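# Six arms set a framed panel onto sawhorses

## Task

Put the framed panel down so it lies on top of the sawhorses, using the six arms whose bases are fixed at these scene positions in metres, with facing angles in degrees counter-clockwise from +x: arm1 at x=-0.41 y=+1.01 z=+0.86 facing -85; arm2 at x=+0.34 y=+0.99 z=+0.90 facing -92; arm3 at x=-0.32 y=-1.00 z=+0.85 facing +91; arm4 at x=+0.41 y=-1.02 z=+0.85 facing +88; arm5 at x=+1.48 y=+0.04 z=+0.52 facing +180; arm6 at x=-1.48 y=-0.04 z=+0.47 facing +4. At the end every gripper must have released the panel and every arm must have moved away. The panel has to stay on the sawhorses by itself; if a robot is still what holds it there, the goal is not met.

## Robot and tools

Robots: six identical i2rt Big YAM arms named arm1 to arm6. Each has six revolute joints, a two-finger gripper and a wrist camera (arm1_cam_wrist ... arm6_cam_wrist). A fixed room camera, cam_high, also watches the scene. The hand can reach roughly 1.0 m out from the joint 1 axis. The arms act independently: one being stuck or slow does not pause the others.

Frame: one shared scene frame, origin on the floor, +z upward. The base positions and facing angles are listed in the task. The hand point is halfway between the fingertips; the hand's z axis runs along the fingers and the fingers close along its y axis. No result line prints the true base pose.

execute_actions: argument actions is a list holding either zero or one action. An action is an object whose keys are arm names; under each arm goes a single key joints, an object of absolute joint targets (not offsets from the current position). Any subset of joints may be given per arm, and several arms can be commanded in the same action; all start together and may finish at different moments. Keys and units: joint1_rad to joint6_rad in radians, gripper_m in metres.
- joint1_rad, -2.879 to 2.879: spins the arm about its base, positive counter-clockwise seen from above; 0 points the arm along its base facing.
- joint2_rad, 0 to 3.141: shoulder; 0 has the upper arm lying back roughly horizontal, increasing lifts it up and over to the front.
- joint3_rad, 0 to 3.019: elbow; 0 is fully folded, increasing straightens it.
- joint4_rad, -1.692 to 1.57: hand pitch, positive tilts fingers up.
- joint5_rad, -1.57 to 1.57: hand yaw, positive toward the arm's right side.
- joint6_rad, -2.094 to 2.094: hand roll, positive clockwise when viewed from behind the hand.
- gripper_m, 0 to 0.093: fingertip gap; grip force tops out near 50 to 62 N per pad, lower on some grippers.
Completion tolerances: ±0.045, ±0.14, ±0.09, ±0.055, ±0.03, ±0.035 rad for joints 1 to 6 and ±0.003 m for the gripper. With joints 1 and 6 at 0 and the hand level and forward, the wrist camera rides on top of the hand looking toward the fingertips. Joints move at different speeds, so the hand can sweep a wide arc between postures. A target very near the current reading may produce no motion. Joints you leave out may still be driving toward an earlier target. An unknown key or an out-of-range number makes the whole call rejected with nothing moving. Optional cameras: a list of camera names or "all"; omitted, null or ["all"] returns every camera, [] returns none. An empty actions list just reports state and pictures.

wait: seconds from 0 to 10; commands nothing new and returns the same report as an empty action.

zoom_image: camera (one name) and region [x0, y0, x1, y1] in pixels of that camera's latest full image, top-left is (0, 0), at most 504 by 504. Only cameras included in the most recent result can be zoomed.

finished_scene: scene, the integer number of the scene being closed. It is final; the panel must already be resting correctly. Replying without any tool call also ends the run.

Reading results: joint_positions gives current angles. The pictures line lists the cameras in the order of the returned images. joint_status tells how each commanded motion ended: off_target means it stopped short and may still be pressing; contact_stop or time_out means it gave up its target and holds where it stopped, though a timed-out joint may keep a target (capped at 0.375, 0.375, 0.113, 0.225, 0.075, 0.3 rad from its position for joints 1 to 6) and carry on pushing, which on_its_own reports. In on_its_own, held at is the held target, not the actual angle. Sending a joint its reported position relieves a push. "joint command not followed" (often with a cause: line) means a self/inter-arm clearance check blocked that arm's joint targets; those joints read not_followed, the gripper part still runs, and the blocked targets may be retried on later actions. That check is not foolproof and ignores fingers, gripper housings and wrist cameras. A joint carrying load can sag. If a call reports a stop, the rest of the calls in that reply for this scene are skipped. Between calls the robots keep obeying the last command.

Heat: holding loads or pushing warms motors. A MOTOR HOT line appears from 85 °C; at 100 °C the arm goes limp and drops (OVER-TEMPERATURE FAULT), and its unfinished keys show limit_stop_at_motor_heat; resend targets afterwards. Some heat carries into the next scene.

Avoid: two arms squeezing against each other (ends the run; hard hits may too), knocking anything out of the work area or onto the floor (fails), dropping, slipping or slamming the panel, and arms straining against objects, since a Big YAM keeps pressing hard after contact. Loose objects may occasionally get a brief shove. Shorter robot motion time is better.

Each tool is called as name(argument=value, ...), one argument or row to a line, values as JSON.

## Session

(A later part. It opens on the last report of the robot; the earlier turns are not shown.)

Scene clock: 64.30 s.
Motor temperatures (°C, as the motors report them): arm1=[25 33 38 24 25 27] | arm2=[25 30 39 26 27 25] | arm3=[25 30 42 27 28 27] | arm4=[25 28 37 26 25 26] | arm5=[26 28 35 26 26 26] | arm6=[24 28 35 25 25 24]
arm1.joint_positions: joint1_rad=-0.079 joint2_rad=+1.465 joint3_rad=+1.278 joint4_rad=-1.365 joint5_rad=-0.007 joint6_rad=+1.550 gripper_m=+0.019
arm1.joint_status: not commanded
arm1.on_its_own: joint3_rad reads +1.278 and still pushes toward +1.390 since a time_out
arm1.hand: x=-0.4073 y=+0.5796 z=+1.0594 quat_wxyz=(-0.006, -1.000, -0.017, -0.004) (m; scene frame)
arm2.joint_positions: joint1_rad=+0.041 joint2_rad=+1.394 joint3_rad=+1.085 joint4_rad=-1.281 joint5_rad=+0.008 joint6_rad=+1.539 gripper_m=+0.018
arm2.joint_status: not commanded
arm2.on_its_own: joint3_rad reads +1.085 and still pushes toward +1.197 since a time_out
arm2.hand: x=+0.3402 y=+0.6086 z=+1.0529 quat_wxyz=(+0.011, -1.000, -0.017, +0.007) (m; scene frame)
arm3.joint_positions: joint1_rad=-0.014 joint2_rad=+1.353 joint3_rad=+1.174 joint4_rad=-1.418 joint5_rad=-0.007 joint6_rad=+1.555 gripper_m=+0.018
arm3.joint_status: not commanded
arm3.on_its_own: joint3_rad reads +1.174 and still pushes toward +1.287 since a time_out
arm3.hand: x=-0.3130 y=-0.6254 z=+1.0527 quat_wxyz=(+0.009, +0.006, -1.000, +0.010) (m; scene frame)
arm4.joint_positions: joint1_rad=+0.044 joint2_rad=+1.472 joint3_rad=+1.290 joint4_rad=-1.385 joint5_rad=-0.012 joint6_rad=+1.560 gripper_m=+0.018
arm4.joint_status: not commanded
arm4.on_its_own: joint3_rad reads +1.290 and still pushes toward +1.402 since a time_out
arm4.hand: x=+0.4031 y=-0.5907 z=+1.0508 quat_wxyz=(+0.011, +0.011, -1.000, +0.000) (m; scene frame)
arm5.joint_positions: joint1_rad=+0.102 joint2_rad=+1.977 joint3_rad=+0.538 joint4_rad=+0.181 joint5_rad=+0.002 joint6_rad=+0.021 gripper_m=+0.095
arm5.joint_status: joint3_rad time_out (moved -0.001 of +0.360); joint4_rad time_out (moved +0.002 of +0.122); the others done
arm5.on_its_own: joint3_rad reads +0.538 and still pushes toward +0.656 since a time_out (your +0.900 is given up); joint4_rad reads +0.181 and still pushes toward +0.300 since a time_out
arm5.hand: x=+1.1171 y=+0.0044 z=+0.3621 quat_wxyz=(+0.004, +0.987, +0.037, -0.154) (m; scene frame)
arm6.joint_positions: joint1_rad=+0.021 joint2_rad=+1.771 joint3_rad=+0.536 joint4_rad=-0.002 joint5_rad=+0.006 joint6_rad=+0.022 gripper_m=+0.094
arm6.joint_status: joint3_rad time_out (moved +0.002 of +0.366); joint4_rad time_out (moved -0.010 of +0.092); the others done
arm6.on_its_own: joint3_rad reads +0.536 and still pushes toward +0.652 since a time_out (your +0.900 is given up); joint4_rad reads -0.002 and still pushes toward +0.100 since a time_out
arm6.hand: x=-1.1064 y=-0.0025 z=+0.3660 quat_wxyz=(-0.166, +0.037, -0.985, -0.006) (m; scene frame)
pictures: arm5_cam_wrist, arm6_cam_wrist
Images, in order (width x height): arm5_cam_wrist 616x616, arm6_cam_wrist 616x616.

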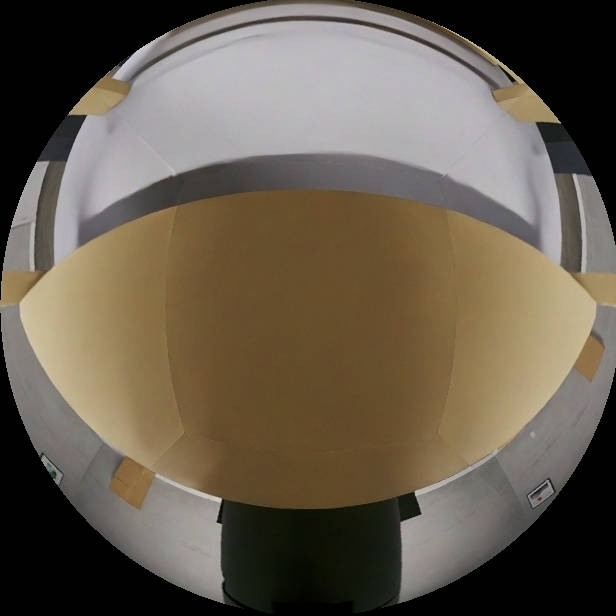

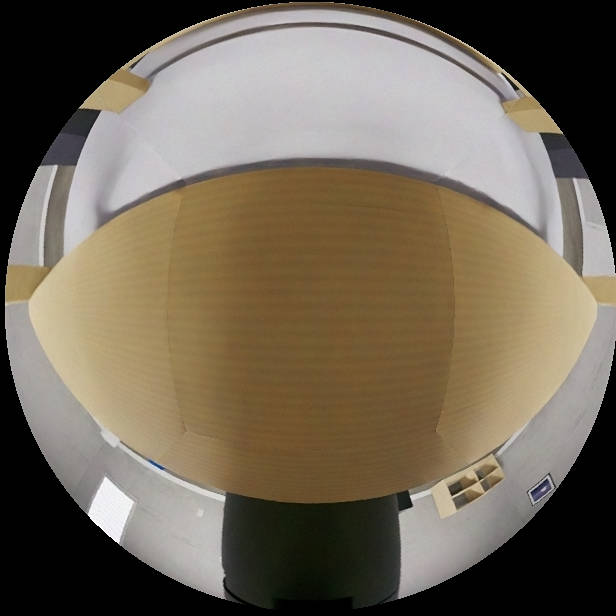

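execute_actions(
  actions=[
    {"arm5":{"joints":{"joint2_rad":1.85,"joint3_rad":0.8,"joint4_rad":0.55}},"arm6":{"joints":{"joint2_rad":1.66,"joint3_rad":0.8,"joint4_rad":0.35}}},
  ],
  cameras=["arm5_cam_wrist","arm6_cam_wrist"],
)

Scene clock: 71.63 s.
Motor temperatures (°C, as the motors report them): arm1=[25 33 41 24 25 27] | arm2=[25 30 41 26 27 25] | arm3=[25 30 45 27 28 27] | arm4=[25 28 40 26 25 26] | arm5=[26 28 37 27 26 26] | arm6=[24 29 38 26 26 24]
arm1.joint_positions: joint1_rad=-0.079 joint2_rad=+1.465 joint3_rad=+1.278 joint4_rad=-1.365 joint5_rad=-0.007 joint6_rad=+1.550 gripper_m=+0.019
arm1.joint_status: not commanded
arm1.on_its_own: joint3_rad reads +1.278 and still pushes toward +1.390 since a time_out
arm1.hand: x=-0.4073 y=+0.5796 z=+1.0594 quat_wxyz=(-0.006, -1.000, -0.017, -0.004) (m; scene frame)
arm2.joint_positions: joint1_rad=+0.041 joint2_rad=+1.394 joint3_rad=+1.085 joint4_rad=-1.281 joint5_rad=+0.008 joint6_rad=+1.539 gripper_m=+0.018
arm2.joint_status: not commanded
arm2.on_its_own: joint3_rad reads +1.085 and still pushes toward +1.197 since a time_out
arm2.hand: x=+0.3402 y=+0.6086 z=+1.0529 quat_wxyz=(+0.011, -1.000, -0.017, +0.007) (m; scene frame)
arm3.joint_positions: joint1_rad=-0.014 joint2_rad=+1.353 joint3_rad=+1.174 joint4_rad=-1.418 joint5_rad=-0.007 joint6_rad=+1.555 gripper_m=+0.018
arm3.joint_status: not commanded
arm3.on_its_own: joint3_rad reads +1.174 and still pushes toward +1.287 since a time_out
arm3.hand: x=-0.3130 y=-0.6254 z=+1.0527 quat_wxyz=(+0.009, +0.006, -1.000, +0.010) (m; scene frame)
arm4.joint_positions: joint1_rad=+0.044 joint2_rad=+1.472 joint3_rad=+1.290 joint4_rad=-1.385 joint5_rad=-0.012 joint6_rad=+1.560 gripper_m=+0.018
arm4.joint_status: not commanded
arm4.on_its_own: joint3_rad reads +1.290 and still pushes toward +1.402 since a time_out
arm4.hand: x=+0.4031 y=-0.5907 z=+1.0508 quat_wxyz=(+0.011, +0.011, -1.000, +0.000) (m; scene frame)
arm5.joint_positions: joint1_rad=+0.102 joint2_rad=+1.985 joint3_rad=+0.518 joint4_rad=+0.390 joint5_rad=+0.000 joint6_rad=+0.022 gripper_m=+0.095
arm5.joint_status: joint3_rad time_out (moved -0.020 of +0.262); joint4_rad time_out (moved +0.210 of +0.369); the others done
arm5.on_its_own: joint3_rad reads +0.518 and still pushes toward +0.649 since a time_out (your +0.800 is given up); joint4_rad reads +0.390 and still pushes toward +0.550 since a time_out
arm5.hand: x=+1.0843 y=+0.0008 z=+0.3765 quat_wxyz=(+0.010, +0.969, +0.036, -0.243) (m; scene frame)
arm6.joint_positions: joint1_rad=+0.022 joint2_rad=+1.765 joint3_rad=+0.510 joint4_rad=+0.198 joint5_rad=-0.006 joint6_rad=+0.045 gripper_m=+0.094
arm6.joint_status: joint3_rad time_out (moved -0.026 of +0.264); joint4_rad time_out (moved +0.199 of +0.352); the others done
arm6.on_its_own: joint3_rad reads +0.510 and still pushes toward +0.649 since a time_out (your +0.800 is given up); joint4_rad reads +0.198 and still pushes toward +0.350 since a time_out
arm6.hand: x=-1.0761 y=+0.0031 z=+0.3826 quat_wxyz=(-0.253, +0.027, -0.967, -0.020) (m; scene frame)
pictures: arm5_cam_wrist, arm6_cam_wrist
Images, in order (width x height): arm5_cam_wrist 616x616, arm6_cam_wrist 616x616.

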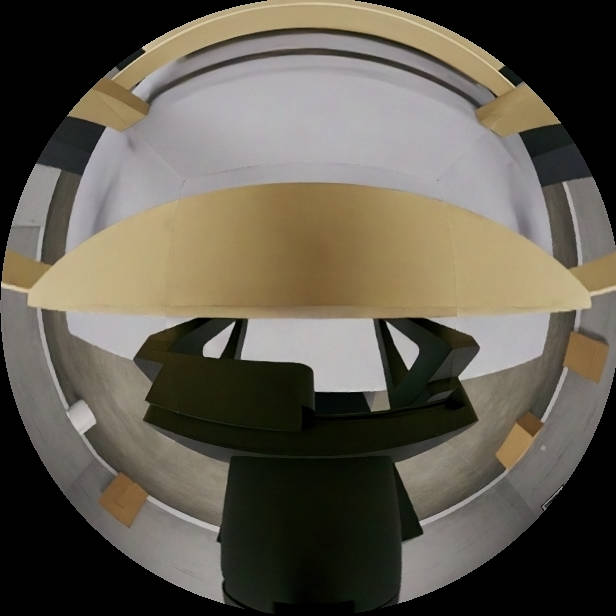

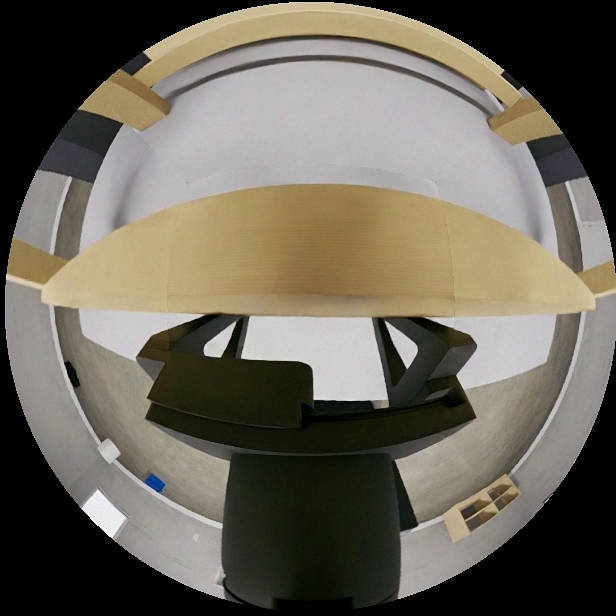

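execute_actions(
  actions=[
    {"arm5":{"joints":{"joint2_rad":2.25,"joint3_rad":0.85,"joint4_rad":1.15}},"arm6":{"joints":{"joint2_rad":2.08,"joint3_rad":0.82,"joint4_rad":1.0}}},
  ],
  cameras=["arm5_cam_wrist","arm6_cam_wrist","cam_high"],
)

Scene clock: 79.80 s.
Motor temperatures (°C, as the motors report them): arm1=[25 33 44 24 25 27] | arm2=[25 30 43 26 27 25] | arm3=[25 31 48 27 28 27] | arm4=[25 28 43 26 25 26] | arm5=[26 29 39 27 26 26] | arm6=[24 30 40 26 26 24]
arm1.joint_positions: joint1_rad=-0.079 joint2_rad=+1.465 joint3_rad=+1.278 joint4_rad=-1.365 joint5_rad=-0.007 joint6_rad=+1.550 gripper_m=+0.019
arm1.joint_status: not commanded
arm1.on_its_own: joint3_rad reads +1.278 and still pushes toward +1.390 since a time_out
arm1.hand: x=-0.4073 y=+0.5796 z=+1.0594 quat_wxyz=(-0.006, -1.000, -0.017, -0.004) (m; scene frame)
arm2.joint_positions: joint1_rad=+0.041 joint2_rad=+1.394 joint3_rad=+1.085 joint4_rad=-1.281 joint5_rad=+0.008 joint6_rad=+1.539 gripper_m=+0.018
arm2.joint_status: not commanded
arm2.on_its_own: joint3_rad reads +1.085 and still pushes toward +1.197 since a time_out
arm2.hand: x=+0.3402 y=+0.6086 z=+1.0529 quat_wxyz=(+0.011, -1.000, -0.017, +0.007) (m; scene frame)
arm3.joint_positions: joint1_rad=-0.014 joint2_rad=+1.353 joint3_rad=+1.174 joint4_rad=-1.418 joint5_rad=-0.007 joint6_rad=+1.555 gripper_m=+0.018
arm3.joint_status: not commanded
arm3.on_its_own: joint3_rad reads +1.174 and still pushes toward +1.287 since a time_out
arm3.hand: x=-0.3130 y=-0.6254 z=+1.0527 quat_wxyz=(+0.009, +0.006, -1.000, +0.010) (m; scene frame)
arm4.joint_positions: joint1_rad=+0.044 joint2_rad=+1.472 joint3_rad=+1.290 joint4_rad=-1.385 joint5_rad=-0.012 joint6_rad=+1.560 gripper_m=+0.018
arm4.joint_status: not commanded
arm4.on_its_own: joint3_rad reads +1.290 and still pushes toward +1.402 since a time_out
arm4.hand: x=+0.4031 y=-0.5907 z=+1.0508 quat_wxyz=(+0.011, +0.011, -1.000, +0.000) (m; scene frame)
arm5.joint_positions: joint1_rad=+0.102 joint2_rad=+2.311 joint3_rad=+0.508 joint4_rad=+1.069 joint5_rad=+0.003 joint6_rad=+0.023 gripper_m=+0.095
arm5.joint_status: joint3_rad time_out (moved -0.010 of +0.332); joint4_rad time_out (moved +0.679 of +0.760); the others done
arm5.on_its_own: joint3_rad reads +0.508 and still pushes toward +0.628 since a time_out (your +0.850 is given up); joint4_rad reads +1.069 and still pushes toward +1.150 since a time_out
arm5.hand: x=+1.0553 y=-0.0012 z=+0.3506 quat_wxyz=(+0.018, +0.914, +0.034, -0.404) (m; scene frame)
arm6.joint_positions: joint1_rad=+0.025 joint2_rad=+2.099 joint3_rad=+0.472 joint4_rad=+0.942 joint5_rad=+0.010 joint6_rad=+0.044 gripper_m=+0.094
arm6.joint_status: joint3_rad time_out (moved -0.037 of +0.310); joint4_rad time_out (moved +0.745 of +0.802); the others done
arm6.on_its_own: joint3_rad reads +0.472 and still pushes toward +0.594 since a time_out (your +0.820 is given up); joint4_rad reads +0.942 and still pushes toward +1.000 since a time_out
arm6.hand: x=-1.0364 y=+0.0055 z=+0.3574 quat_wxyz=(-0.428, +0.025, -0.903, -0.026) (m; scene frame)
pictures: arm5_cam_wrist, arm6_cam_wrist, cam_high
Images, in order (width x height): arm5_cam_wrist 616x616, arm6_cam_wrist 616x616, cam_high 672x504.

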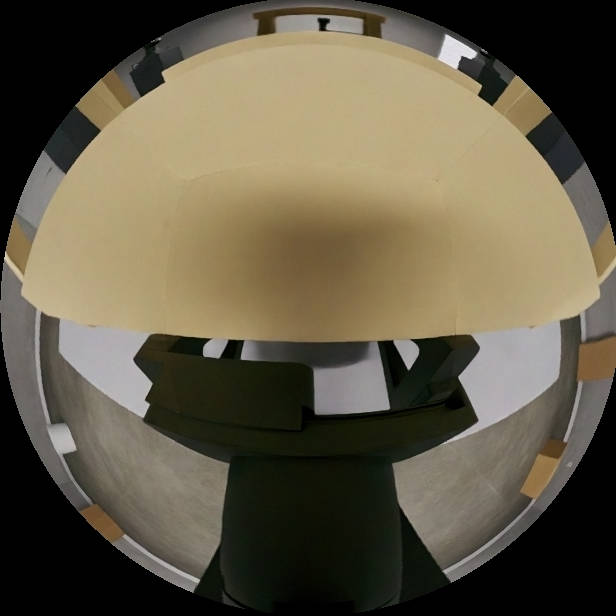

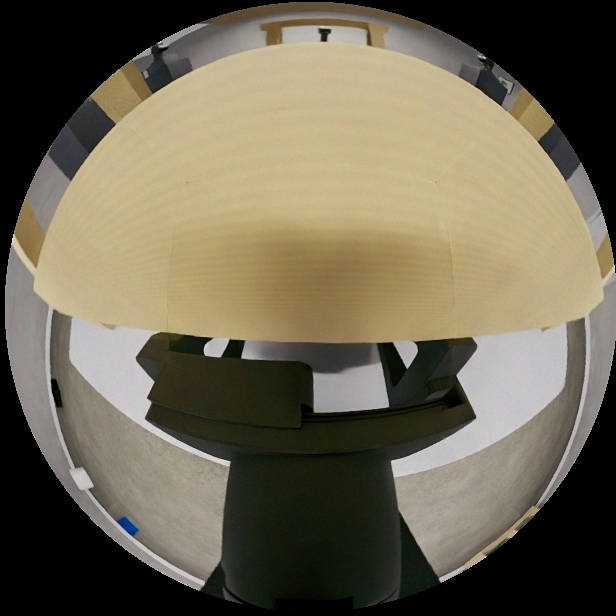

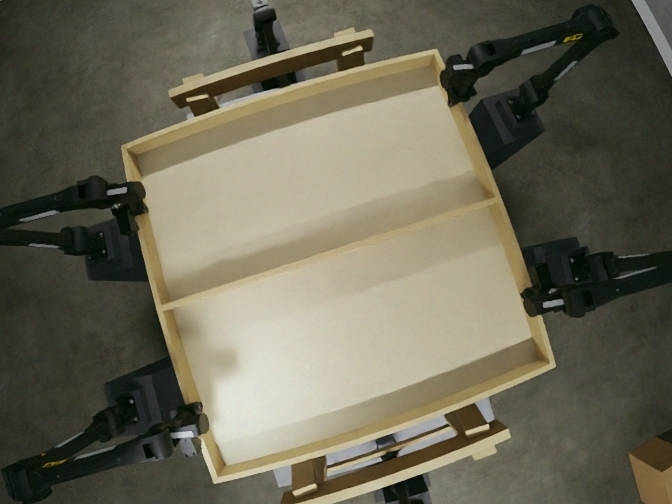

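execute_actions(
  actions=[
    {"arm5":{"joints":{"joint2_rad":2.3,"joint3_rad":0.9,"joint4_rad":1.4}},"arm6":{"joints":{"joint2_rad":2.2,"joint3_rad":0.9,"joint4_rad":1.4}}},
  ],
  cameras=["arm5_cam_wrist","cam_high"],
)

Scene clock: 85.57 s.
Motor temperatures (°C, as the motors report them): arm1=[25 33 45 24 25 27] | arm2=[25 30 44 26 27 25] | arm3=[25 31 49 27 28 27] | arm4=[25 28 44 26 25 26] | arm5=[26 29 38 27 26 26] | arm6=[24 30 40 26 26 24]
arm1.joint_positions: joint1_rad=-0.079 joint2_rad=+1.465 joint3_rad=+1.278 joint4_rad=-1.365 joint5_rad=-0.007 joint6_rad=+1.550 gripper_m=+0.019
arm1.joint_status: not commanded
arm1.on_its_own: joint3_rad reads +1.278 and still pushes toward +1.390 since a time_out
arm1.hand: x=-0.4073 y=+0.5796 z=+1.0594 quat_wxyz=(-0.006, -1.000, -0.017, -0.004) (m; scene frame)
arm2.joint_positions: joint1_rad=+0.041 joint2_rad=+1.394 joint3_rad=+1.085 joint4_rad=-1.281 joint5_rad=+0.008 joint6_rad=+1.539 gripper_m=+0.018
arm2.joint_status: not commanded
arm2.on_its_own: joint3_rad reads +1.085 and still pushes toward +1.197 since a time_out
arm2.hand: x=+0.3402 y=+0.6086 z=+1.0529 quat_wxyz=(+0.011, -1.000, -0.017, +0.007) (m; scene frame)
arm3.joint_positions: joint1_rad=-0.014 joint2_rad=+1.353 joint3_rad=+1.174 joint4_rad=-1.418 joint5_rad=-0.007 joint6_rad=+1.555 gripper_m=+0.018
arm3.joint_status: not commanded
arm3.on_its_own: joint3_rad reads +1.174 and still pushes toward +1.287 since a time_out
arm3.hand: x=-0.3130 y=-0.6254 z=+1.0527 quat_wxyz=(+0.009, +0.006, -1.000, +0.010) (m; scene frame)
arm4.joint_positions: joint1_rad=+0.044 joint2_rad=+1.472 joint3_rad=+1.290 joint4_rad=-1.385 joint5_rad=-0.012 joint6_rad=+1.560 gripper_m=+0.018
arm4.joint_status: not commanded
arm4.on_its_own: joint3_rad reads +1.290 and still pushes toward +1.402 since a time_out
arm4.hand: x=+0.4031 y=-0.5907 z=+1.0508 quat_wxyz=(+0.011, +0.011, -1.000, +0.000) (m; scene frame)
arm5.joint_positions: joint1_rad=+0.108 joint2_rad=+2.468 joint3_rad=+0.736 joint4_rad=+1.299 joint5_rad=-0.008 joint6_rad=+0.008 gripper_m=+0.095
arm5.joint_status: joint2_rad time_out (moved +0.158 of -0.011); joint3_rad time_out (moved +0.228 of +0.392); joint4_rad time_out (moved +0.229 of +0.331)
arm5.on_its_own: joint2_rad reads +2.468 and still pushes toward +2.300 since a time_out; joint3_rad reads +0.736 and still pushes toward +0.848 since a time_out; joint4_rad reads +1.299 and still pushes toward +1.400 since a time_out
arm5.hand: x=+0.9565 y=-0.0157 z=+0.3553 quat_wxyz=(+0.029, +0.843, +0.043, -0.536) (m; scene frame)
arm6.joint_positions: joint1_rad=+0.055 joint2_rad=+2.339 joint3_rad=+0.700 joint4_rad=+1.317 joint5_rad=-0.009 joint6_rad=+0.005 gripper_m=+0.094
arm6.joint_status: joint3_rad time_out (moved +0.228 of +0.428); joint4_rad time_out (moved +0.375 of +0.458); the others done
arm6.on_its_own: joint3_rad reads +0.700 and still pushes toward +0.813 since a time_out; joint4_rad reads +1.317 and still pushes toward +1.400 since a time_out
arm6.hand: x=-0.9387 y=+0.0350 z=+0.3672 quat_wxyz=(-0.583, +0.055, -0.810, -0.043) (m; scene frame)
pictures: arm5_cam_wrist, cam_high
Images, in order (width x height): arm5_cam_wrist 616x616, cam_high 672x504.

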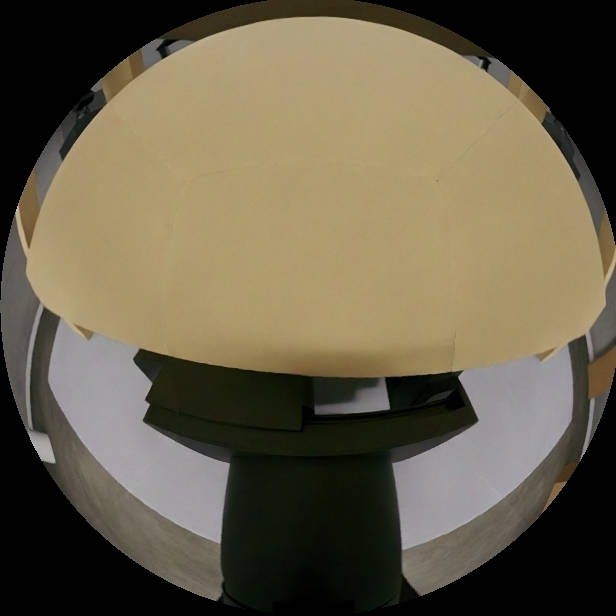

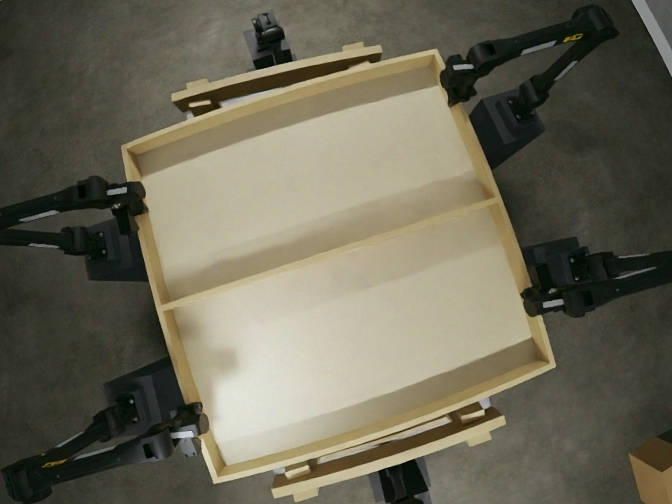

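execute_actions(
  actions=[
    {"arm5":{"joints":{"joint1_rad":0.06,"joint2_rad":2.4,"joint3_rad":1.32,"joint4_rad":1.0}},"arm6":{"joints":{"joint1_rad":-0.04,"joint2_rad":2.34,"joint3_rad":1.3,"joint4_rad":1.02}}},
  ],
  cameras=[],
)

Scene clock: 91.83 s.
Motor temperatures (°C, as the motors report them): arm1=[25 33 47 24 25 27] | arm2=[25 30 45 26 27 25] | arm3=[25 31 50 27 28 27] | arm4=[25 28 46 26 25 26] | arm5=[26 30 39 27 26 26] | arm6=[24 31 41 26 26 24]
arm1.joint_positions: joint1_rad=-0.079 joint2_rad=+1.465 joint3_rad=+1.278 joint4_rad=-1.365 joint5_rad=-0.007 joint6_rad=+1.550 gripper_m=+0.019
arm1.joint_status: not commanded
arm1.on_its_own: joint3_rad reads +1.278 and still pushes toward +1.390 since a time_out
arm1.hand: x=-0.4073 y=+0.5796 z=+1.0594 quat_wxyz=(-0.006, -1.000, -0.017, -0.004) (m; scene frame)
arm2.joint_positions: joint1_rad=+0.041 joint2_rad=+1.394 joint3_rad=+1.085 joint4_rad=-1.281 joint5_rad=+0.008 joint6_rad=+1.539 gripper_m=+0.018
arm2.joint_status: not commanded
arm2.on_its_own: joint3_rad reads +1.085 and still pushes toward +1.197 since a time_out
arm2.hand: x=+0.3402 y=+0.6086 z=+1.0529 quat_wxyz=(+0.011, -1.000, -0.017, +0.007) (m; scene frame)
arm3.joint_positions: joint1_rad=-0.014 joint2_rad=+1.353 joint3_rad=+1.174 joint4_rad=-1.418 joint5_rad=-0.007 joint6_rad=+1.555 gripper_m=+0.018
arm3.joint_status: not commanded
arm3.on_its_own: joint3_rad reads +1.174 and still pushes toward +1.287 since a time_out
arm3.hand: x=-0.3130 y=-0.6254 z=+1.0527 quat_wxyz=(+0.009, +0.006, -1.000, +0.010) (m; scene frame)
arm4.joint_positions: joint1_rad=+0.044 joint2_rad=+1.472 joint3_rad=+1.290 joint4_rad=-1.385 joint5_rad=-0.012 joint6_rad=+1.560 gripper_m=+0.018
arm4.joint_status: not commanded
arm4.on_its_own: joint3_rad reads +1.290 and still pushes toward +1.402 since a time_out
arm4.hand: x=+0.4031 y=-0.5907 z=+1.0508 quat_wxyz=(+0.011, +0.011, -1.000, +0.000) (m; scene frame)
arm5.joint_positions: joint1_rad=+0.083 joint2_rad=+2.492 joint3_rad=+1.100 joint4_rad=+1.002 joint5_rad=-0.007 joint6_rad=-0.003 gripper_m=+0.095
arm5.joint_status: joint3_rad time_out (moved +0.365 of +0.584); the others done
arm5.on_its_own: joint3_rad reads +1.100 and still pushes toward +1.214 since a time_out (your +1.320 is given up)
arm5.hand: x=+0.8173 y=-0.0131 z=+0.3582 quat_wxyz=(+0.019, +0.831, +0.037, -0.555) (m; scene frame)
arm6.joint_positions: joint1_rad=+0.033 joint2_rad=+2.309 joint3_rad=+0.720 joint4_rad=+1.143 joint5_rad=-0.018 joint6_rad=-0.082 gripper_m=+0.094
arm6.joint_status: joint1_rad time_out (moved -0.021 of -0.095); joint3_rad time_out (moved +0.020 of +0.600); joint4_rad time_out (moved -0.174 of -0.297); the others done
arm6.on_its_own: joint1_rad reads +0.033 and still pushes toward -0.040 since a time_out; joint3_rad reads +0.720 and still pushes toward +0.841 since a time_out (your +1.300 is given up); joint4_rad reads +1.143 and still pushes toward +1.020 since a time_out
arm6.hand: x=-0.9369 y=+0.0251 z=+0.3476 quat_wxyz=(-0.533, +0.087, -0.842, -0.014) (m; scene frame)
pictures: none
No camera images: the call's "cameras" was empty. Leave "cameras" out to get every camera's image.

execute_actions(
  actions=[
    {"arm5":{"joints":{"joint2_rad":2.5,"joint3_rad":1.6,"joint4_rad":0.85}},"arm6":{"joints":{"joint1_rad":0,"joint2_rad":2.22,"joint3_rad":1.1,"joint4_rad":1.3}}},
  ],
  cameras=["cam_high"],
)

Scene clock: 97.93 s.
Motor temperatures (°C, as the motors report them): arm1=[25 33 48 24 25 27] | arm2=[25 30 45 26 27 25] | arm3=[25 31 51 27 28 27] | arm4=[25 29 47 26 25 26] | arm5=[26 30 40 27 26 26] | arm6=[24 31 41 26 26 24]
arm1.joint_positions: joint1_rad=-0.079 joint2_rad=+1.465 joint3_rad=+1.278 joint4_rad=-1.365 joint5_rad=-0.007 joint6_rad=+1.550 gripper_m=+0.019
arm1.joint_status: not commanded
arm1.on_its_own: joint3_rad reads +1.278 and still pushes toward +1.390 since a time_out
arm1.hand: x=-0.4073 y=+0.5796 z=+1.0594 quat_wxyz=(-0.006, -1.000, -0.017, -0.004) (m; scene frame)
arm2.joint_positions: joint1_rad=+0.041 joint2_rad=+1.394 joint3_rad=+1.085 joint4_rad=-1.281 joint5_rad=+0.008 joint6_rad=+1.539 gripper_m=+0.018
arm2.joint_status: not commanded
arm2.on_its_own: joint3_rad reads +1.085 and still pushes toward +1.197 since a time_out
arm2.hand: x=+0.3402 y=+0.6086 z=+1.0529 quat_wxyz=(+0.011, -1.000, -0.017, +0.007) (m; scene frame)
arm3.joint_positions: joint1_rad=-0.014 joint2_rad=+1.353 joint3_rad=+1.174 joint4_rad=-1.418 joint5_rad=-0.007 joint6_rad=+1.555 gripper_m=+0.018
arm3.joint_status: not commanded
arm3.on_its_own: joint3_rad reads +1.174 and still pushes toward +1.287 since a time_out
arm3.hand: x=-0.3130 y=-0.6254 z=+1.0527 quat_wxyz=(+0.009, +0.006, -1.000, +0.010) (m; scene frame)
arm4.joint_positions: joint1_rad=+0.044 joint2_rad=+1.472 joint3_rad=+1.290 joint4_rad=-1.385 joint5_rad=-0.012 joint6_rad=+1.560 gripper_m=+0.018
arm4.joint_status: not commanded
arm4.on_its_own: joint3_rad reads +1.290 and still pushes toward +1.402 since a time_out
arm4.hand: x=+0.4031 y=-0.5907 z=+1.0508 quat_wxyz=(+0.011, +0.011, -1.000, +0.000) (m; scene frame)
arm5.joint_positions: joint1_rad=+0.082 joint2_rad=+2.583 joint3_rad=+1.396 joint4_rad=+0.868 joint5_rad=-0.004 joint6_rad=-0.002 gripper_m=+0.095
arm5.joint_status: joint3_rad time_out (moved +0.296 of +0.500); the others done
arm5.on_its_own: joint3_rad reads +1.396 and still pushes toward +1.509 since a time_out (your +1.600 is given up)
arm5.hand: x=+0.7220 y=-0.0187 z=+0.3639 quat_wxyz=(+0.019, +0.811, +0.034, -0.584) (m; scene frame)
arm6.joint_positions: joint1_rad=+0.041 joint2_rad=+2.367 joint3_rad=+0.870 joint4_rad=+1.229 joint5_rad=-0.011 joint6_rad=+0.007 gripper_m=+0.094
arm6.joint_status: joint2_rad time_out (moved +0.058 of -0.089); joint3_rad time_out (moved +0.150 of +0.380); joint4_rad time_out (moved +0.086 of +0.157); the others done
arm6.on_its_own: joint2_rad reads +2.367 and still pushes toward +2.220 since a time_out; joint3_rad reads +0.870 and still pushes toward +0.984 since a time_out (your +1.100 is given up); joint4_rad reads +1.229 and still pushes toward +1.300 since a time_out
arm6.hand: x=-0.8741 y=+0.0353 z=+0.3717 quat_wxyz=(-0.605, +0.048, -0.794, -0.041) (m; scene frame)
pictures: cam_high
Images, in order (width x height): cam_high 672x504.

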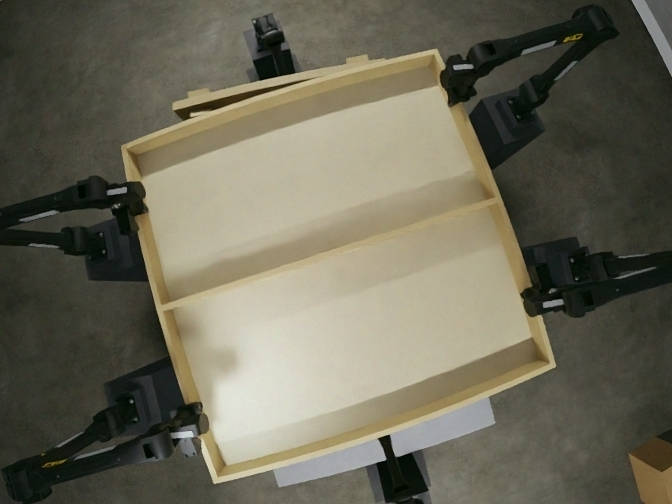

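Arm6's horse is yawing; back off and reposition toward -y.

execute_actions(
  actions=[
    {"arm5":{"joints":{"joint2_rad":2.65,"joint3_rad":1.92,"joint4_rad":0.72}},"arm6":{"joints":{"joint1_rad":-0.16,"joint2_rad":2.36,"joint3_rad":0.74,"joint4_rad":1.3}}},
  ],
  cameras=[],
)

Scene clock: 104.00 s.
Motor temperatures (°C, as the motors report them): arm1=[25 34 49 24 25 27] | arm2=[25 30 46 26 27 25] | arm3=[25 31 52 27 28 27] | arm4=[25 29 47 26 26 26] | arm5=[26 31 41 27 26 26] | arm6=[24 32 39 26 26 24]
arm1.joint_positions: joint1_rad=-0.079 joint2_rad=+1.465 joint3_rad=+1.278 joint4_rad=-1.365 joint5_rad=-0.007 joint6_rad=+1.550 gripper_m=+0.019
arm1.joint_status: not commanded
arm1.on_its_own: joint3_rad reads +1.278 and still pushes toward +1.390 since a time_out
arm1.hand: x=-0.4073 y=+0.5796 z=+1.0594 quat_wxyz=(-0.006, -1.000, -0.017, -0.004) (m; scene frame)
arm2.joint_positions: joint1_rad=+0.041 joint2_rad=+1.394 joint3_rad=+1.085 joint4_rad=-1.281 joint5_rad=+0.008 joint6_rad=+1.539 gripper_m=+0.018
arm2.joint_status: not commanded
arm2.on_its_own: joint3_rad reads +1.085 and still pushes toward +1.197 since a time_out
arm2.hand: x=+0.3402 y=+0.6086 z=+1.0529 quat_wxyz=(+0.011, -1.000, -0.017, +0.007) (m; scene frame)
arm3.joint_positions: joint1_rad=-0.014 joint2_rad=+1.353 joint3_rad=+1.174 joint4_rad=-1.418 joint5_rad=-0.007 joint6_rad=+1.555 gripper_m=+0.018
arm3.joint_status: not commanded
arm3.on_its_own: joint3_rad reads +1.174 and still pushes toward +1.287 since a time_out
arm3.hand: x=-0.3130 y=-0.6254 z=+1.0527 quat_wxyz=(+0.009, +0.006, -1.000, +0.010) (m; scene frame)
arm4.joint_positions: joint1_rad=+0.044 joint2_rad=+1.472 joint3_rad=+1.290 joint4_rad=-1.385 joint5_rad=-0.012 joint6_rad=+1.560 gripper_m=+0.018
arm4.joint_status: not commanded
arm4.on_its_own: joint3_rad reads +1.290 and still pushes toward +1.402 since a time_out
arm4.hand: x=+0.4031 y=-0.5907 z=+1.0508 quat_wxyz=(+0.011, +0.011, -1.000, +0.000) (m; scene frame)
arm5.joint_positions: joint1_rad=+0.081 joint2_rad=+2.724 joint3_rad=+1.746 joint4_rad=+0.754 joint5_rad=-0.002 joint6_rad=-0.002 gripper_m=+0.095
arm5.joint_status: joint3_rad time_out (moved +0.350 of +0.524); the others done
arm5.on_its_own: joint3_rad reads +1.746 and still pushes toward +1.858 since a time_out
arm5.hand: x=+0.6292 y=-0.0246 z=+0.3711 quat_wxyz=(+0.020, +0.783, +0.032, -0.621) (m; scene frame)
arm6.joint_positions: joint1_rad=-0.157 joint2_rad=+2.369 joint3_rad=+0.738 joint4_rad=+1.279 joint5_rad=+0.001 joint6_rad=+0.005 gripper_m=+0.094
arm6.joint_status: all done
arm6.hand: x=-0.9287 y=-0.0818 z=+0.3508 quat_wxyz=(-0.572, -0.035, -0.819, +0.023) (m; scene frame)
pictures: none
No camera images: the call's "cameras" was empty. Leave "cameras" out to get every camera's image.

execute_actions(
  actions=[
    {"arm5":{"joints":{"joint2_rad":2.74,"joint3_rad":2.1,"joint4_rad":0.62}},"arm6":{"joints":{"joint2_rad":2.3,"joint3_rad":1.3,"joint4_rad":1.2}}},
  ],
  cameras=["cam_high","arm6_cam_wrist"],
)

Scene clock: 113.77 s.
Motor temperatures (°C, as the motors report them): arm1=[25 34 50 24 25 27] | arm2=[25 30 47 26 27 25] | arm3=[25 31 53 27 28 27] | arm4=[25 29 49 26 26 26] | arm5=[26 32 43 26 26 26] | arm6=[24 32 38 25 26 24]
arm1.joint_positions: joint1_rad=-0.079 joint2_rad=+1.465 joint3_rad=+1.278 joint4_rad=-1.365 joint5_rad=-0.007 joint6_rad=+1.550 gripper_m=+0.019
arm1.joint_status: not commanded
arm1.on_its_own: joint3_rad reads +1.278 and still pushes toward +1.390 since a time_out
arm1.hand: x=-0.4073 y=+0.5796 z=+1.0594 quat_wxyz=(-0.006, -1.000, -0.017, -0.004) (m; scene frame)
arm2.joint_positions: joint1_rad=+0.041 joint2_rad=+1.394 joint3_rad=+1.085 joint4_rad=-1.281 joint5_rad=+0.008 joint6_rad=+1.539 gripper_m=+0.018
arm2.joint_status: not commanded
arm2.on_its_own: joint3_rad reads +1.085 and still pushes toward +1.197 since a time_out
arm2.hand: x=+0.3402 y=+0.6086 z=+1.0529 quat_wxyz=(+0.011, -1.000, -0.017, +0.007) (m; scene frame)
arm3.joint_positions: joint1_rad=-0.014 joint2_rad=+1.353 joint3_rad=+1.174 joint4_rad=-1.418 joint5_rad=-0.007 joint6_rad=+1.555 gripper_m=+0.018
arm3.joint_status: not commanded
arm3.on_its_own: joint3_rad reads +1.174 and still pushes toward +1.287 since a time_out
arm3.hand: x=-0.3130 y=-0.6254 z=+1.0527 quat_wxyz=(+0.009, +0.006, -1.000, +0.010) (m; scene frame)
arm4.joint_positions: joint1_rad=+0.044 joint2_rad=+1.472 joint3_rad=+1.290 joint4_rad=-1.385 joint5_rad=-0.012 joint6_rad=+1.560 gripper_m=+0.018
arm4.joint_status: not commanded
arm4.on_its_own: joint3_rad reads +1.290 and still pushes toward +1.402 since a time_out
arm4.hand: x=+0.4031 y=-0.5907 z=+1.0508 quat_wxyz=(+0.011, +0.011, -1.000, +0.000) (m; scene frame)
arm5.joint_positions: joint1_rad=+0.081 joint2_rad=+2.802 joint3_rad=+1.935 joint4_rad=+0.667 joint5_rad=-0.002 joint6_rad=-0.007 gripper_m=+0.095
arm5.joint_status: joint3_rad time_out (moved +0.189 of +0.354); the others done
arm5.on_its_own: joint3_rad reads +1.935 and still pushes toward +2.048 since a time_out
arm5.hand: x=+0.5881 y=-0.0276 z=+0.3731 quat_wxyz=(+0.018, +0.775, +0.034, -0.631) (m; scene frame)
arm6.joint_positions: joint1_rad=-0.194 joint2_rad=+2.427 joint3_rad=+1.057 joint4_rad=+1.173 joint5_rad=+0.002 joint6_rad=-0.037 gripper_m=+0.094
arm6.joint_status: joint3_rad time_out (moved +0.320 of +0.562); the others done
arm6.on_its_own: joint3_rad reads +1.057 and still pushes toward +1.172 since a time_out (your +1.300 is given up)
arm6.hand: x=-0.8098 y=-0.1161 z=+0.3758 quat_wxyz=(-0.632, -0.031, -0.773, +0.050) (m; scene frame)
pictures: arm6_cam_wrist, cam_high
Images, in order (width x height): arm6_cam_wrist 616x616, cam_high 672x504.

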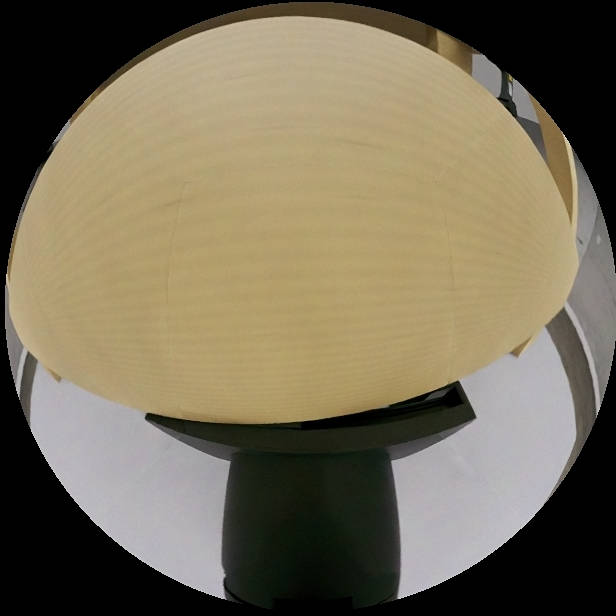

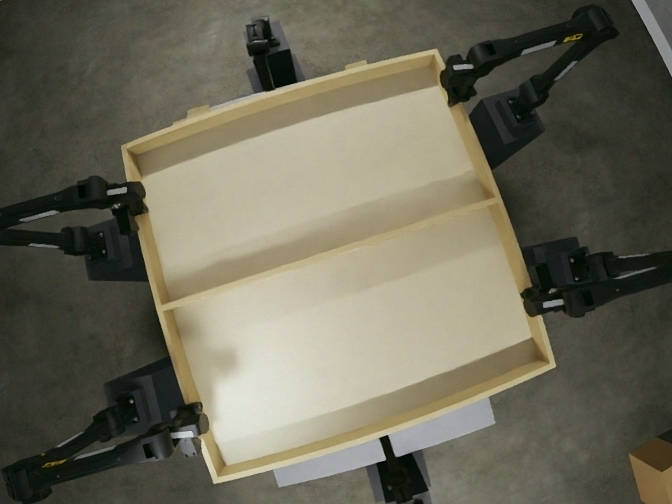

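execute_actions(
  actions=[
    {"arm5":{"joints":{"joint2_rad":2.72,"joint3_rad":1.74,"joint4_rad":0.76}},"arm6":{"joints":{"joint1_rad":-0.06,"joint2_rad":2.41,"joint3_rad":0.93,"joint4_rad":1.2}}},
  ],
  cameras=[],
)

execute_actions(
  actions=[
    {"arm5":{"joints":{"joint2_rad":2.6,"joint3_rad":1.5,"joint4_rad":0.9}},"arm6":{"joints":{"joint2_rad":2.4,"joint3_rad":1.55,"joint4_rad":1.0}}},
  ],
  cameras=["arm5_cam_wrist"],
)

Scene clock: 120.10 s.
Motor temperatures (°C, as the motors report them): arm1=[25 34 51 24 25 27] | arm2=[25 30 47 26 27 25] | arm3=[25 31 54 27 28 27] | arm4=[25 29 49 26 26 26] | arm5=[26 33 42 26 26 26] | arm6=[24 33 37 25 26 24]
arm1.joint_positions: joint1_rad=-0.079 joint2_rad=+1.465 joint3_rad=+1.278 joint4_rad=-1.365 joint5_rad=-0.007 joint6_rad=+1.550 gripper_m=+0.019
arm1.joint_status: not commanded
arm1.on_its_own: joint3_rad reads +1.278 and still pushes toward +1.390 since a time_out
arm1.hand: x=-0.4073 y=+0.5796 z=+1.0594 quat_wxyz=(-0.006, -1.000, -0.017, -0.004) (m; scene frame)
arm2.joint_positions: joint1_rad=+0.041 joint2_rad=+1.394 joint3_rad=+1.085 joint4_rad=-1.281 joint5_rad=+0.008 joint6_rad=+1.539 gripper_m=+0.018
arm2.joint_status: not commanded
arm2.on_its_own: joint3_rad reads +1.085 and still pushes toward +1.197 since a time_out
arm2.hand: x=+0.3402 y=+0.6086 z=+1.0529 quat_wxyz=(+0.011, -1.000, -0.017, +0.007) (m; scene frame)
arm3.joint_positions: joint1_rad=-0.014 joint2_rad=+1.353 joint3_rad=+1.174 joint4_rad=-1.418 joint5_rad=-0.007 joint6_rad=+1.555 gripper_m=+0.018
arm3.joint_status: not commanded
arm3.on_its_own: joint3_rad reads +1.174 and still pushes toward +1.287 since a time_out
arm3.hand: x=-0.3130 y=-0.6254 z=+1.0527 quat_wxyz=(+0.009, +0.006, -1.000, +0.010) (m; scene frame)
arm4.joint_positions: joint1_rad=+0.044 joint2_rad=+1.472 joint3_rad=+1.290 joint4_rad=-1.385 joint5_rad=-0.012 joint6_rad=+1.560 gripper_m=+0.018
arm4.joint_status: not commanded
arm4.on_its_own: joint3_rad reads +1.290 and still pushes toward +1.402 since a time_out
arm4.hand: x=+0.4031 y=-0.5907 z=+1.0508 quat_wxyz=(+0.011, +0.011, -1.000, +0.000) (m; scene frame)
arm5.joint_positions: joint1_rad=+0.064 joint2_rad=+2.744 joint3_rad=+1.737 joint4_rad=+0.741 joint5_rad=-0.002 joint6_rad=+0.000 gripper_m=+0.095
arm5.joint_status: all done
arm5.hand: x=+0.6385 y=-0.0100 z=+0.3476 quat_wxyz=(+0.015, +0.796, +0.026, -0.605) (m; scene frame)
arm6.joint_positions: joint1_rad=-0.061 joint2_rad=+2.425 joint3_rad=+0.925 joint4_rad=+1.181 joint5_rad=+0.001 joint6_rad=-0.014 gripper_m=+0.094
arm6.joint_status: all done
arm6.hand: x=-0.8626 y=-0.0277 z=+0.3405 quat_wxyz=(-0.586, +0.013, -0.810, +0.000) (m; scene frame)
pictures: none
No camera images: the call's "cameras" was empty. Leave "cameras" out to get every camera's image.

Scene clock: 122.77 s.
Motor temperatures (°C, as the motors report them): arm1=[25 34 51 24 25 27] | arm2=[25 30 47 26 27 25] | arm3=[25 31 54 27 28 27] | arm4=[25 29 50 26 26 26] | arm5=[26 32 41 26 26 26] | arm6=[24 33 39 25 26 24]
arm1.joint_positions: joint1_rad=-0.079 joint2_rad=+1.465 joint3_rad=+1.278 joint4_rad=-1.365 joint5_rad=-0.007 joint6_rad=+1.550 gripper_m=+0.019
arm1.joint_status: not commanded
arm1.on_its_own: joint3_rad reads +1.278 and still pushes toward +1.390 since a time_out
arm1.hand: x=-0.4073 y=+0.5796 z=+1.0594 quat_wxyz=(-0.006, -1.000, -0.017, -0.004) (m; scene frame)
arm2.joint_positions: joint1_rad=+0.041 joint2_rad=+1.394 joint3_rad=+1.085 joint4_rad=-1.281 joint5_rad=+0.008 joint6_rad=+1.539 gripper_m=+0.018
arm2.joint_status: not commanded
arm2.on_its_own: joint3_rad reads +1.085 and still pushes toward +1.197 since a time_out
arm2.hand: x=+0.3402 y=+0.6086 z=+1.0529 quat_wxyz=(+0.011, -1.000, -0.017, +0.007) (m; scene frame)
arm3.joint_positions: joint1_rad=-0.014 joint2_rad=+1.353 joint3_rad=+1.174 joint4_rad=-1.418 joint5_rad=-0.007 joint6_rad=+1.555 gripper_m=+0.018
arm3.joint_status: not commanded
arm3.on_its_own: joint3_rad reads +1.174 and still pushes toward +1.287 since a time_out
arm3.hand: x=-0.3130 y=-0.6254 z=+1.0527 quat_wxyz=(+0.009, +0.006, -1.000, +0.010) (m; scene frame)
arm4.joint_positions: joint1_rad=+0.044 joint2_rad=+1.472 joint3_rad=+1.290 joint4_rad=-1.385 joint5_rad=-0.012 joint6_rad=+1.560 gripper_m=+0.018
arm4.joint_status: not commanded
arm4.on_its_own: joint3_rad reads +1.290 and still pushes toward +1.402 since a time_out
arm4.hand: x=+0.4031 y=-0.5907 z=+1.0508 quat_wxyz=(+0.011, +0.011, -1.000, +0.000) (m; scene frame)
arm5.joint_positions: joint1_rad=+0.064 joint2_rad=+2.598 joint3_rad=+1.499 joint4_rad=+0.883 joint5_rad=-0.002 joint6_rad=+0.002 gripper_m=+0.095
arm5.joint_status: all done
arm5.hand: x=+0.6818 y=-0.0080 z=+0.3966 quat_wxyz=(+0.016, +0.780, +0.025, -0.625) (m; scene frame)
arm6.joint_positions: joint1_rad=-0.056 joint2_rad=+2.494 joint3_rad=+1.306 joint4_rad=+1.015 joint5_rad=+0.001 joint6_rad=-0.019 gripper_m=+0.094
arm6.joint_status: joint3_rad time_out (moved +0.381 of +0.625); the others done
arm6.on_its_own: joint3_rad reads +1.306 and still pushes toward +1.421 since a time_out (your +1.550 is given up)
arm6.hand: x=-0.7256 y=-0.0216 z=+0.3784 quat_wxyz=(-0.643, +0.016, -0.766, +0.000) (m; scene frame)
pictures: arm5_cam_wrist
Images, in order (width x height): arm5_cam_wrist 616x616.

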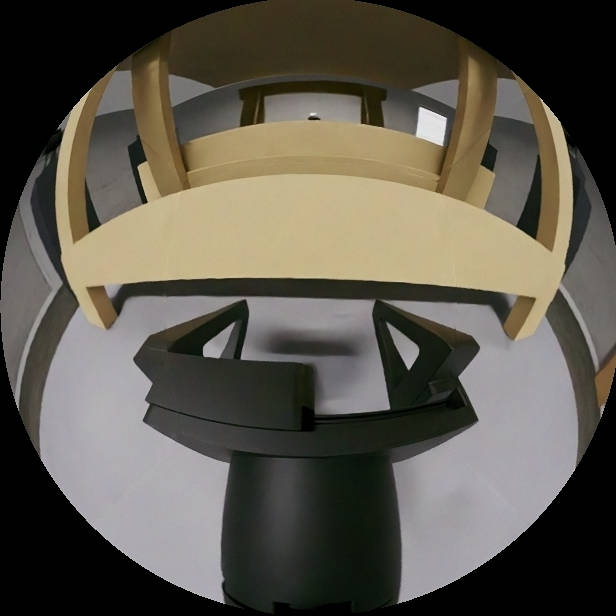

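execute_actions(
  actions=[
    {"arm5":{"joints":{"joint2_rad":2.2,"joint3_rad":1.1}},"arm6":{"joints":{"joint2_rad":2.62,"joint3_rad":2.05,"joint4_rad":0.75}}},
  ],
  cameras=["arm5_cam_wrist"],
)

Scene clock: 131.03 s.
Motor temperatures (°C, as the motors report them): arm1=[25 34 52 24 25 27] | arm2=[25 30 48 26 27 25] | arm3=[25 31 55 27 28 27] | arm4=[25 29 50 26 26 26] | arm5=[26 32 38 26 26 26] | arm6=[24 35 42 25 26 24]
arm1.joint_positions: joint1_rad=-0.079 joint2_rad=+1.465 joint3_rad=+1.278 joint4_rad=-1.365 joint5_rad=-0.007 joint6_rad=+1.550 gripper_m=+0.019
arm1.joint_status: not commanded
arm1.on_its_own: joint3_rad reads +1.278 and still pushes toward +1.390 since a time_out
arm1.hand: x=-0.4073 y=+0.5796 z=+1.0594 quat_wxyz=(-0.006, -1.000, -0.017, -0.004) (m; scene frame)
arm2.joint_positions: joint1_rad=+0.041 joint2_rad=+1.394 joint3_rad=+1.085 joint4_rad=-1.281 joint5_rad=+0.008 joint6_rad=+1.539 gripper_m=+0.018
arm2.joint_status: not commanded
arm2.on_its_own: joint3_rad reads +1.085 and still pushes toward +1.197 since a time_out
arm2.hand: x=+0.3402 y=+0.6086 z=+1.0529 quat_wxyz=(+0.011, -1.000, -0.017, +0.007) (m; scene frame)
arm3.joint_positions: joint1_rad=-0.014 joint2_rad=+1.353 joint3_rad=+1.174 joint4_rad=-1.418 joint5_rad=-0.007 joint6_rad=+1.555 gripper_m=+0.018
arm3.joint_status: not commanded
arm3.on_its_own: joint3_rad reads +1.174 and still pushes toward +1.287 since a time_out
arm3.hand: x=-0.3130 y=-0.6254 z=+1.0527 quat_wxyz=(+0.009, +0.006, -1.000, +0.010) (m; scene frame)
arm4.joint_positions: joint1_rad=+0.044 joint2_rad=+1.472 joint3_rad=+1.290 joint4_rad=-1.385 joint5_rad=-0.012 joint6_rad=+1.560 gripper_m=+0.018
arm4.joint_status: not commanded
arm4.on_its_own: joint3_rad reads +1.290 and still pushes toward +1.402 since a time_out
arm4.hand: x=+0.4031 y=-0.5907 z=+1.0508 quat_wxyz=(+0.011, +0.011, -1.000, +0.000) (m; scene frame)
arm5.joint_positions: joint1_rad=+0.064 joint2_rad=+2.189 joint3_rad=+1.101 joint4_rad=+0.892 joint5_rad=-0.002 joint6_rad=+0.002 gripper_m=+0.095
arm5.joint_status: all done
arm5.hand: x=+0.7609 y=-0.0047 z=+0.5350 quat_wxyz=(+0.016, +0.774, +0.025, -0.633) (m; scene frame)
arm6.joint_positions: joint1_rad=-0.048 joint2_rad=+2.706 joint3_rad=+1.842 joint4_rad=+0.784 joint5_rad=+0.001 joint6_rad=-0.024 gripper_m=+0.094
arm6.joint_status: joint3_rad time_out (moved +0.536 of +0.744); the others done
arm6.on_its_own: joint3_rad reads +1.842 and still pushes toward +1.954 since a time_out (your +2.050 is given up)
arm6.hand: x=-0.5884 y=-0.0115 z=+0.3890 quat_wxyz=(-0.678, +0.020, -0.735, -0.001) (m; scene frame)
pictures: arm5_cam_wrist
Images, in order (width x height): arm5_cam_wrist 616x616.

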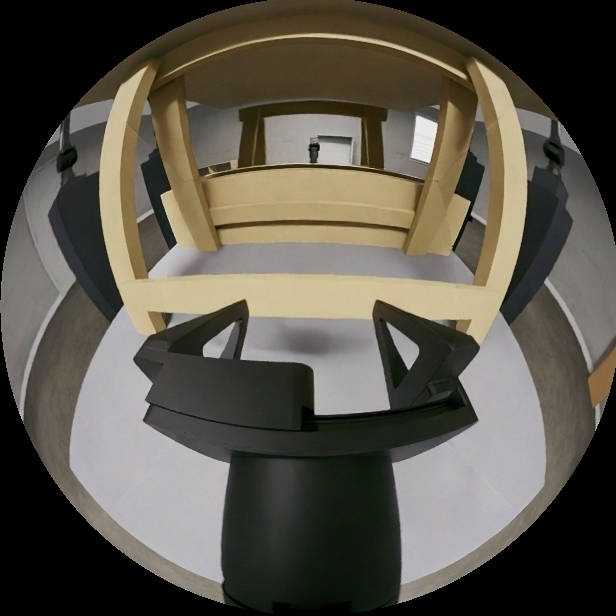

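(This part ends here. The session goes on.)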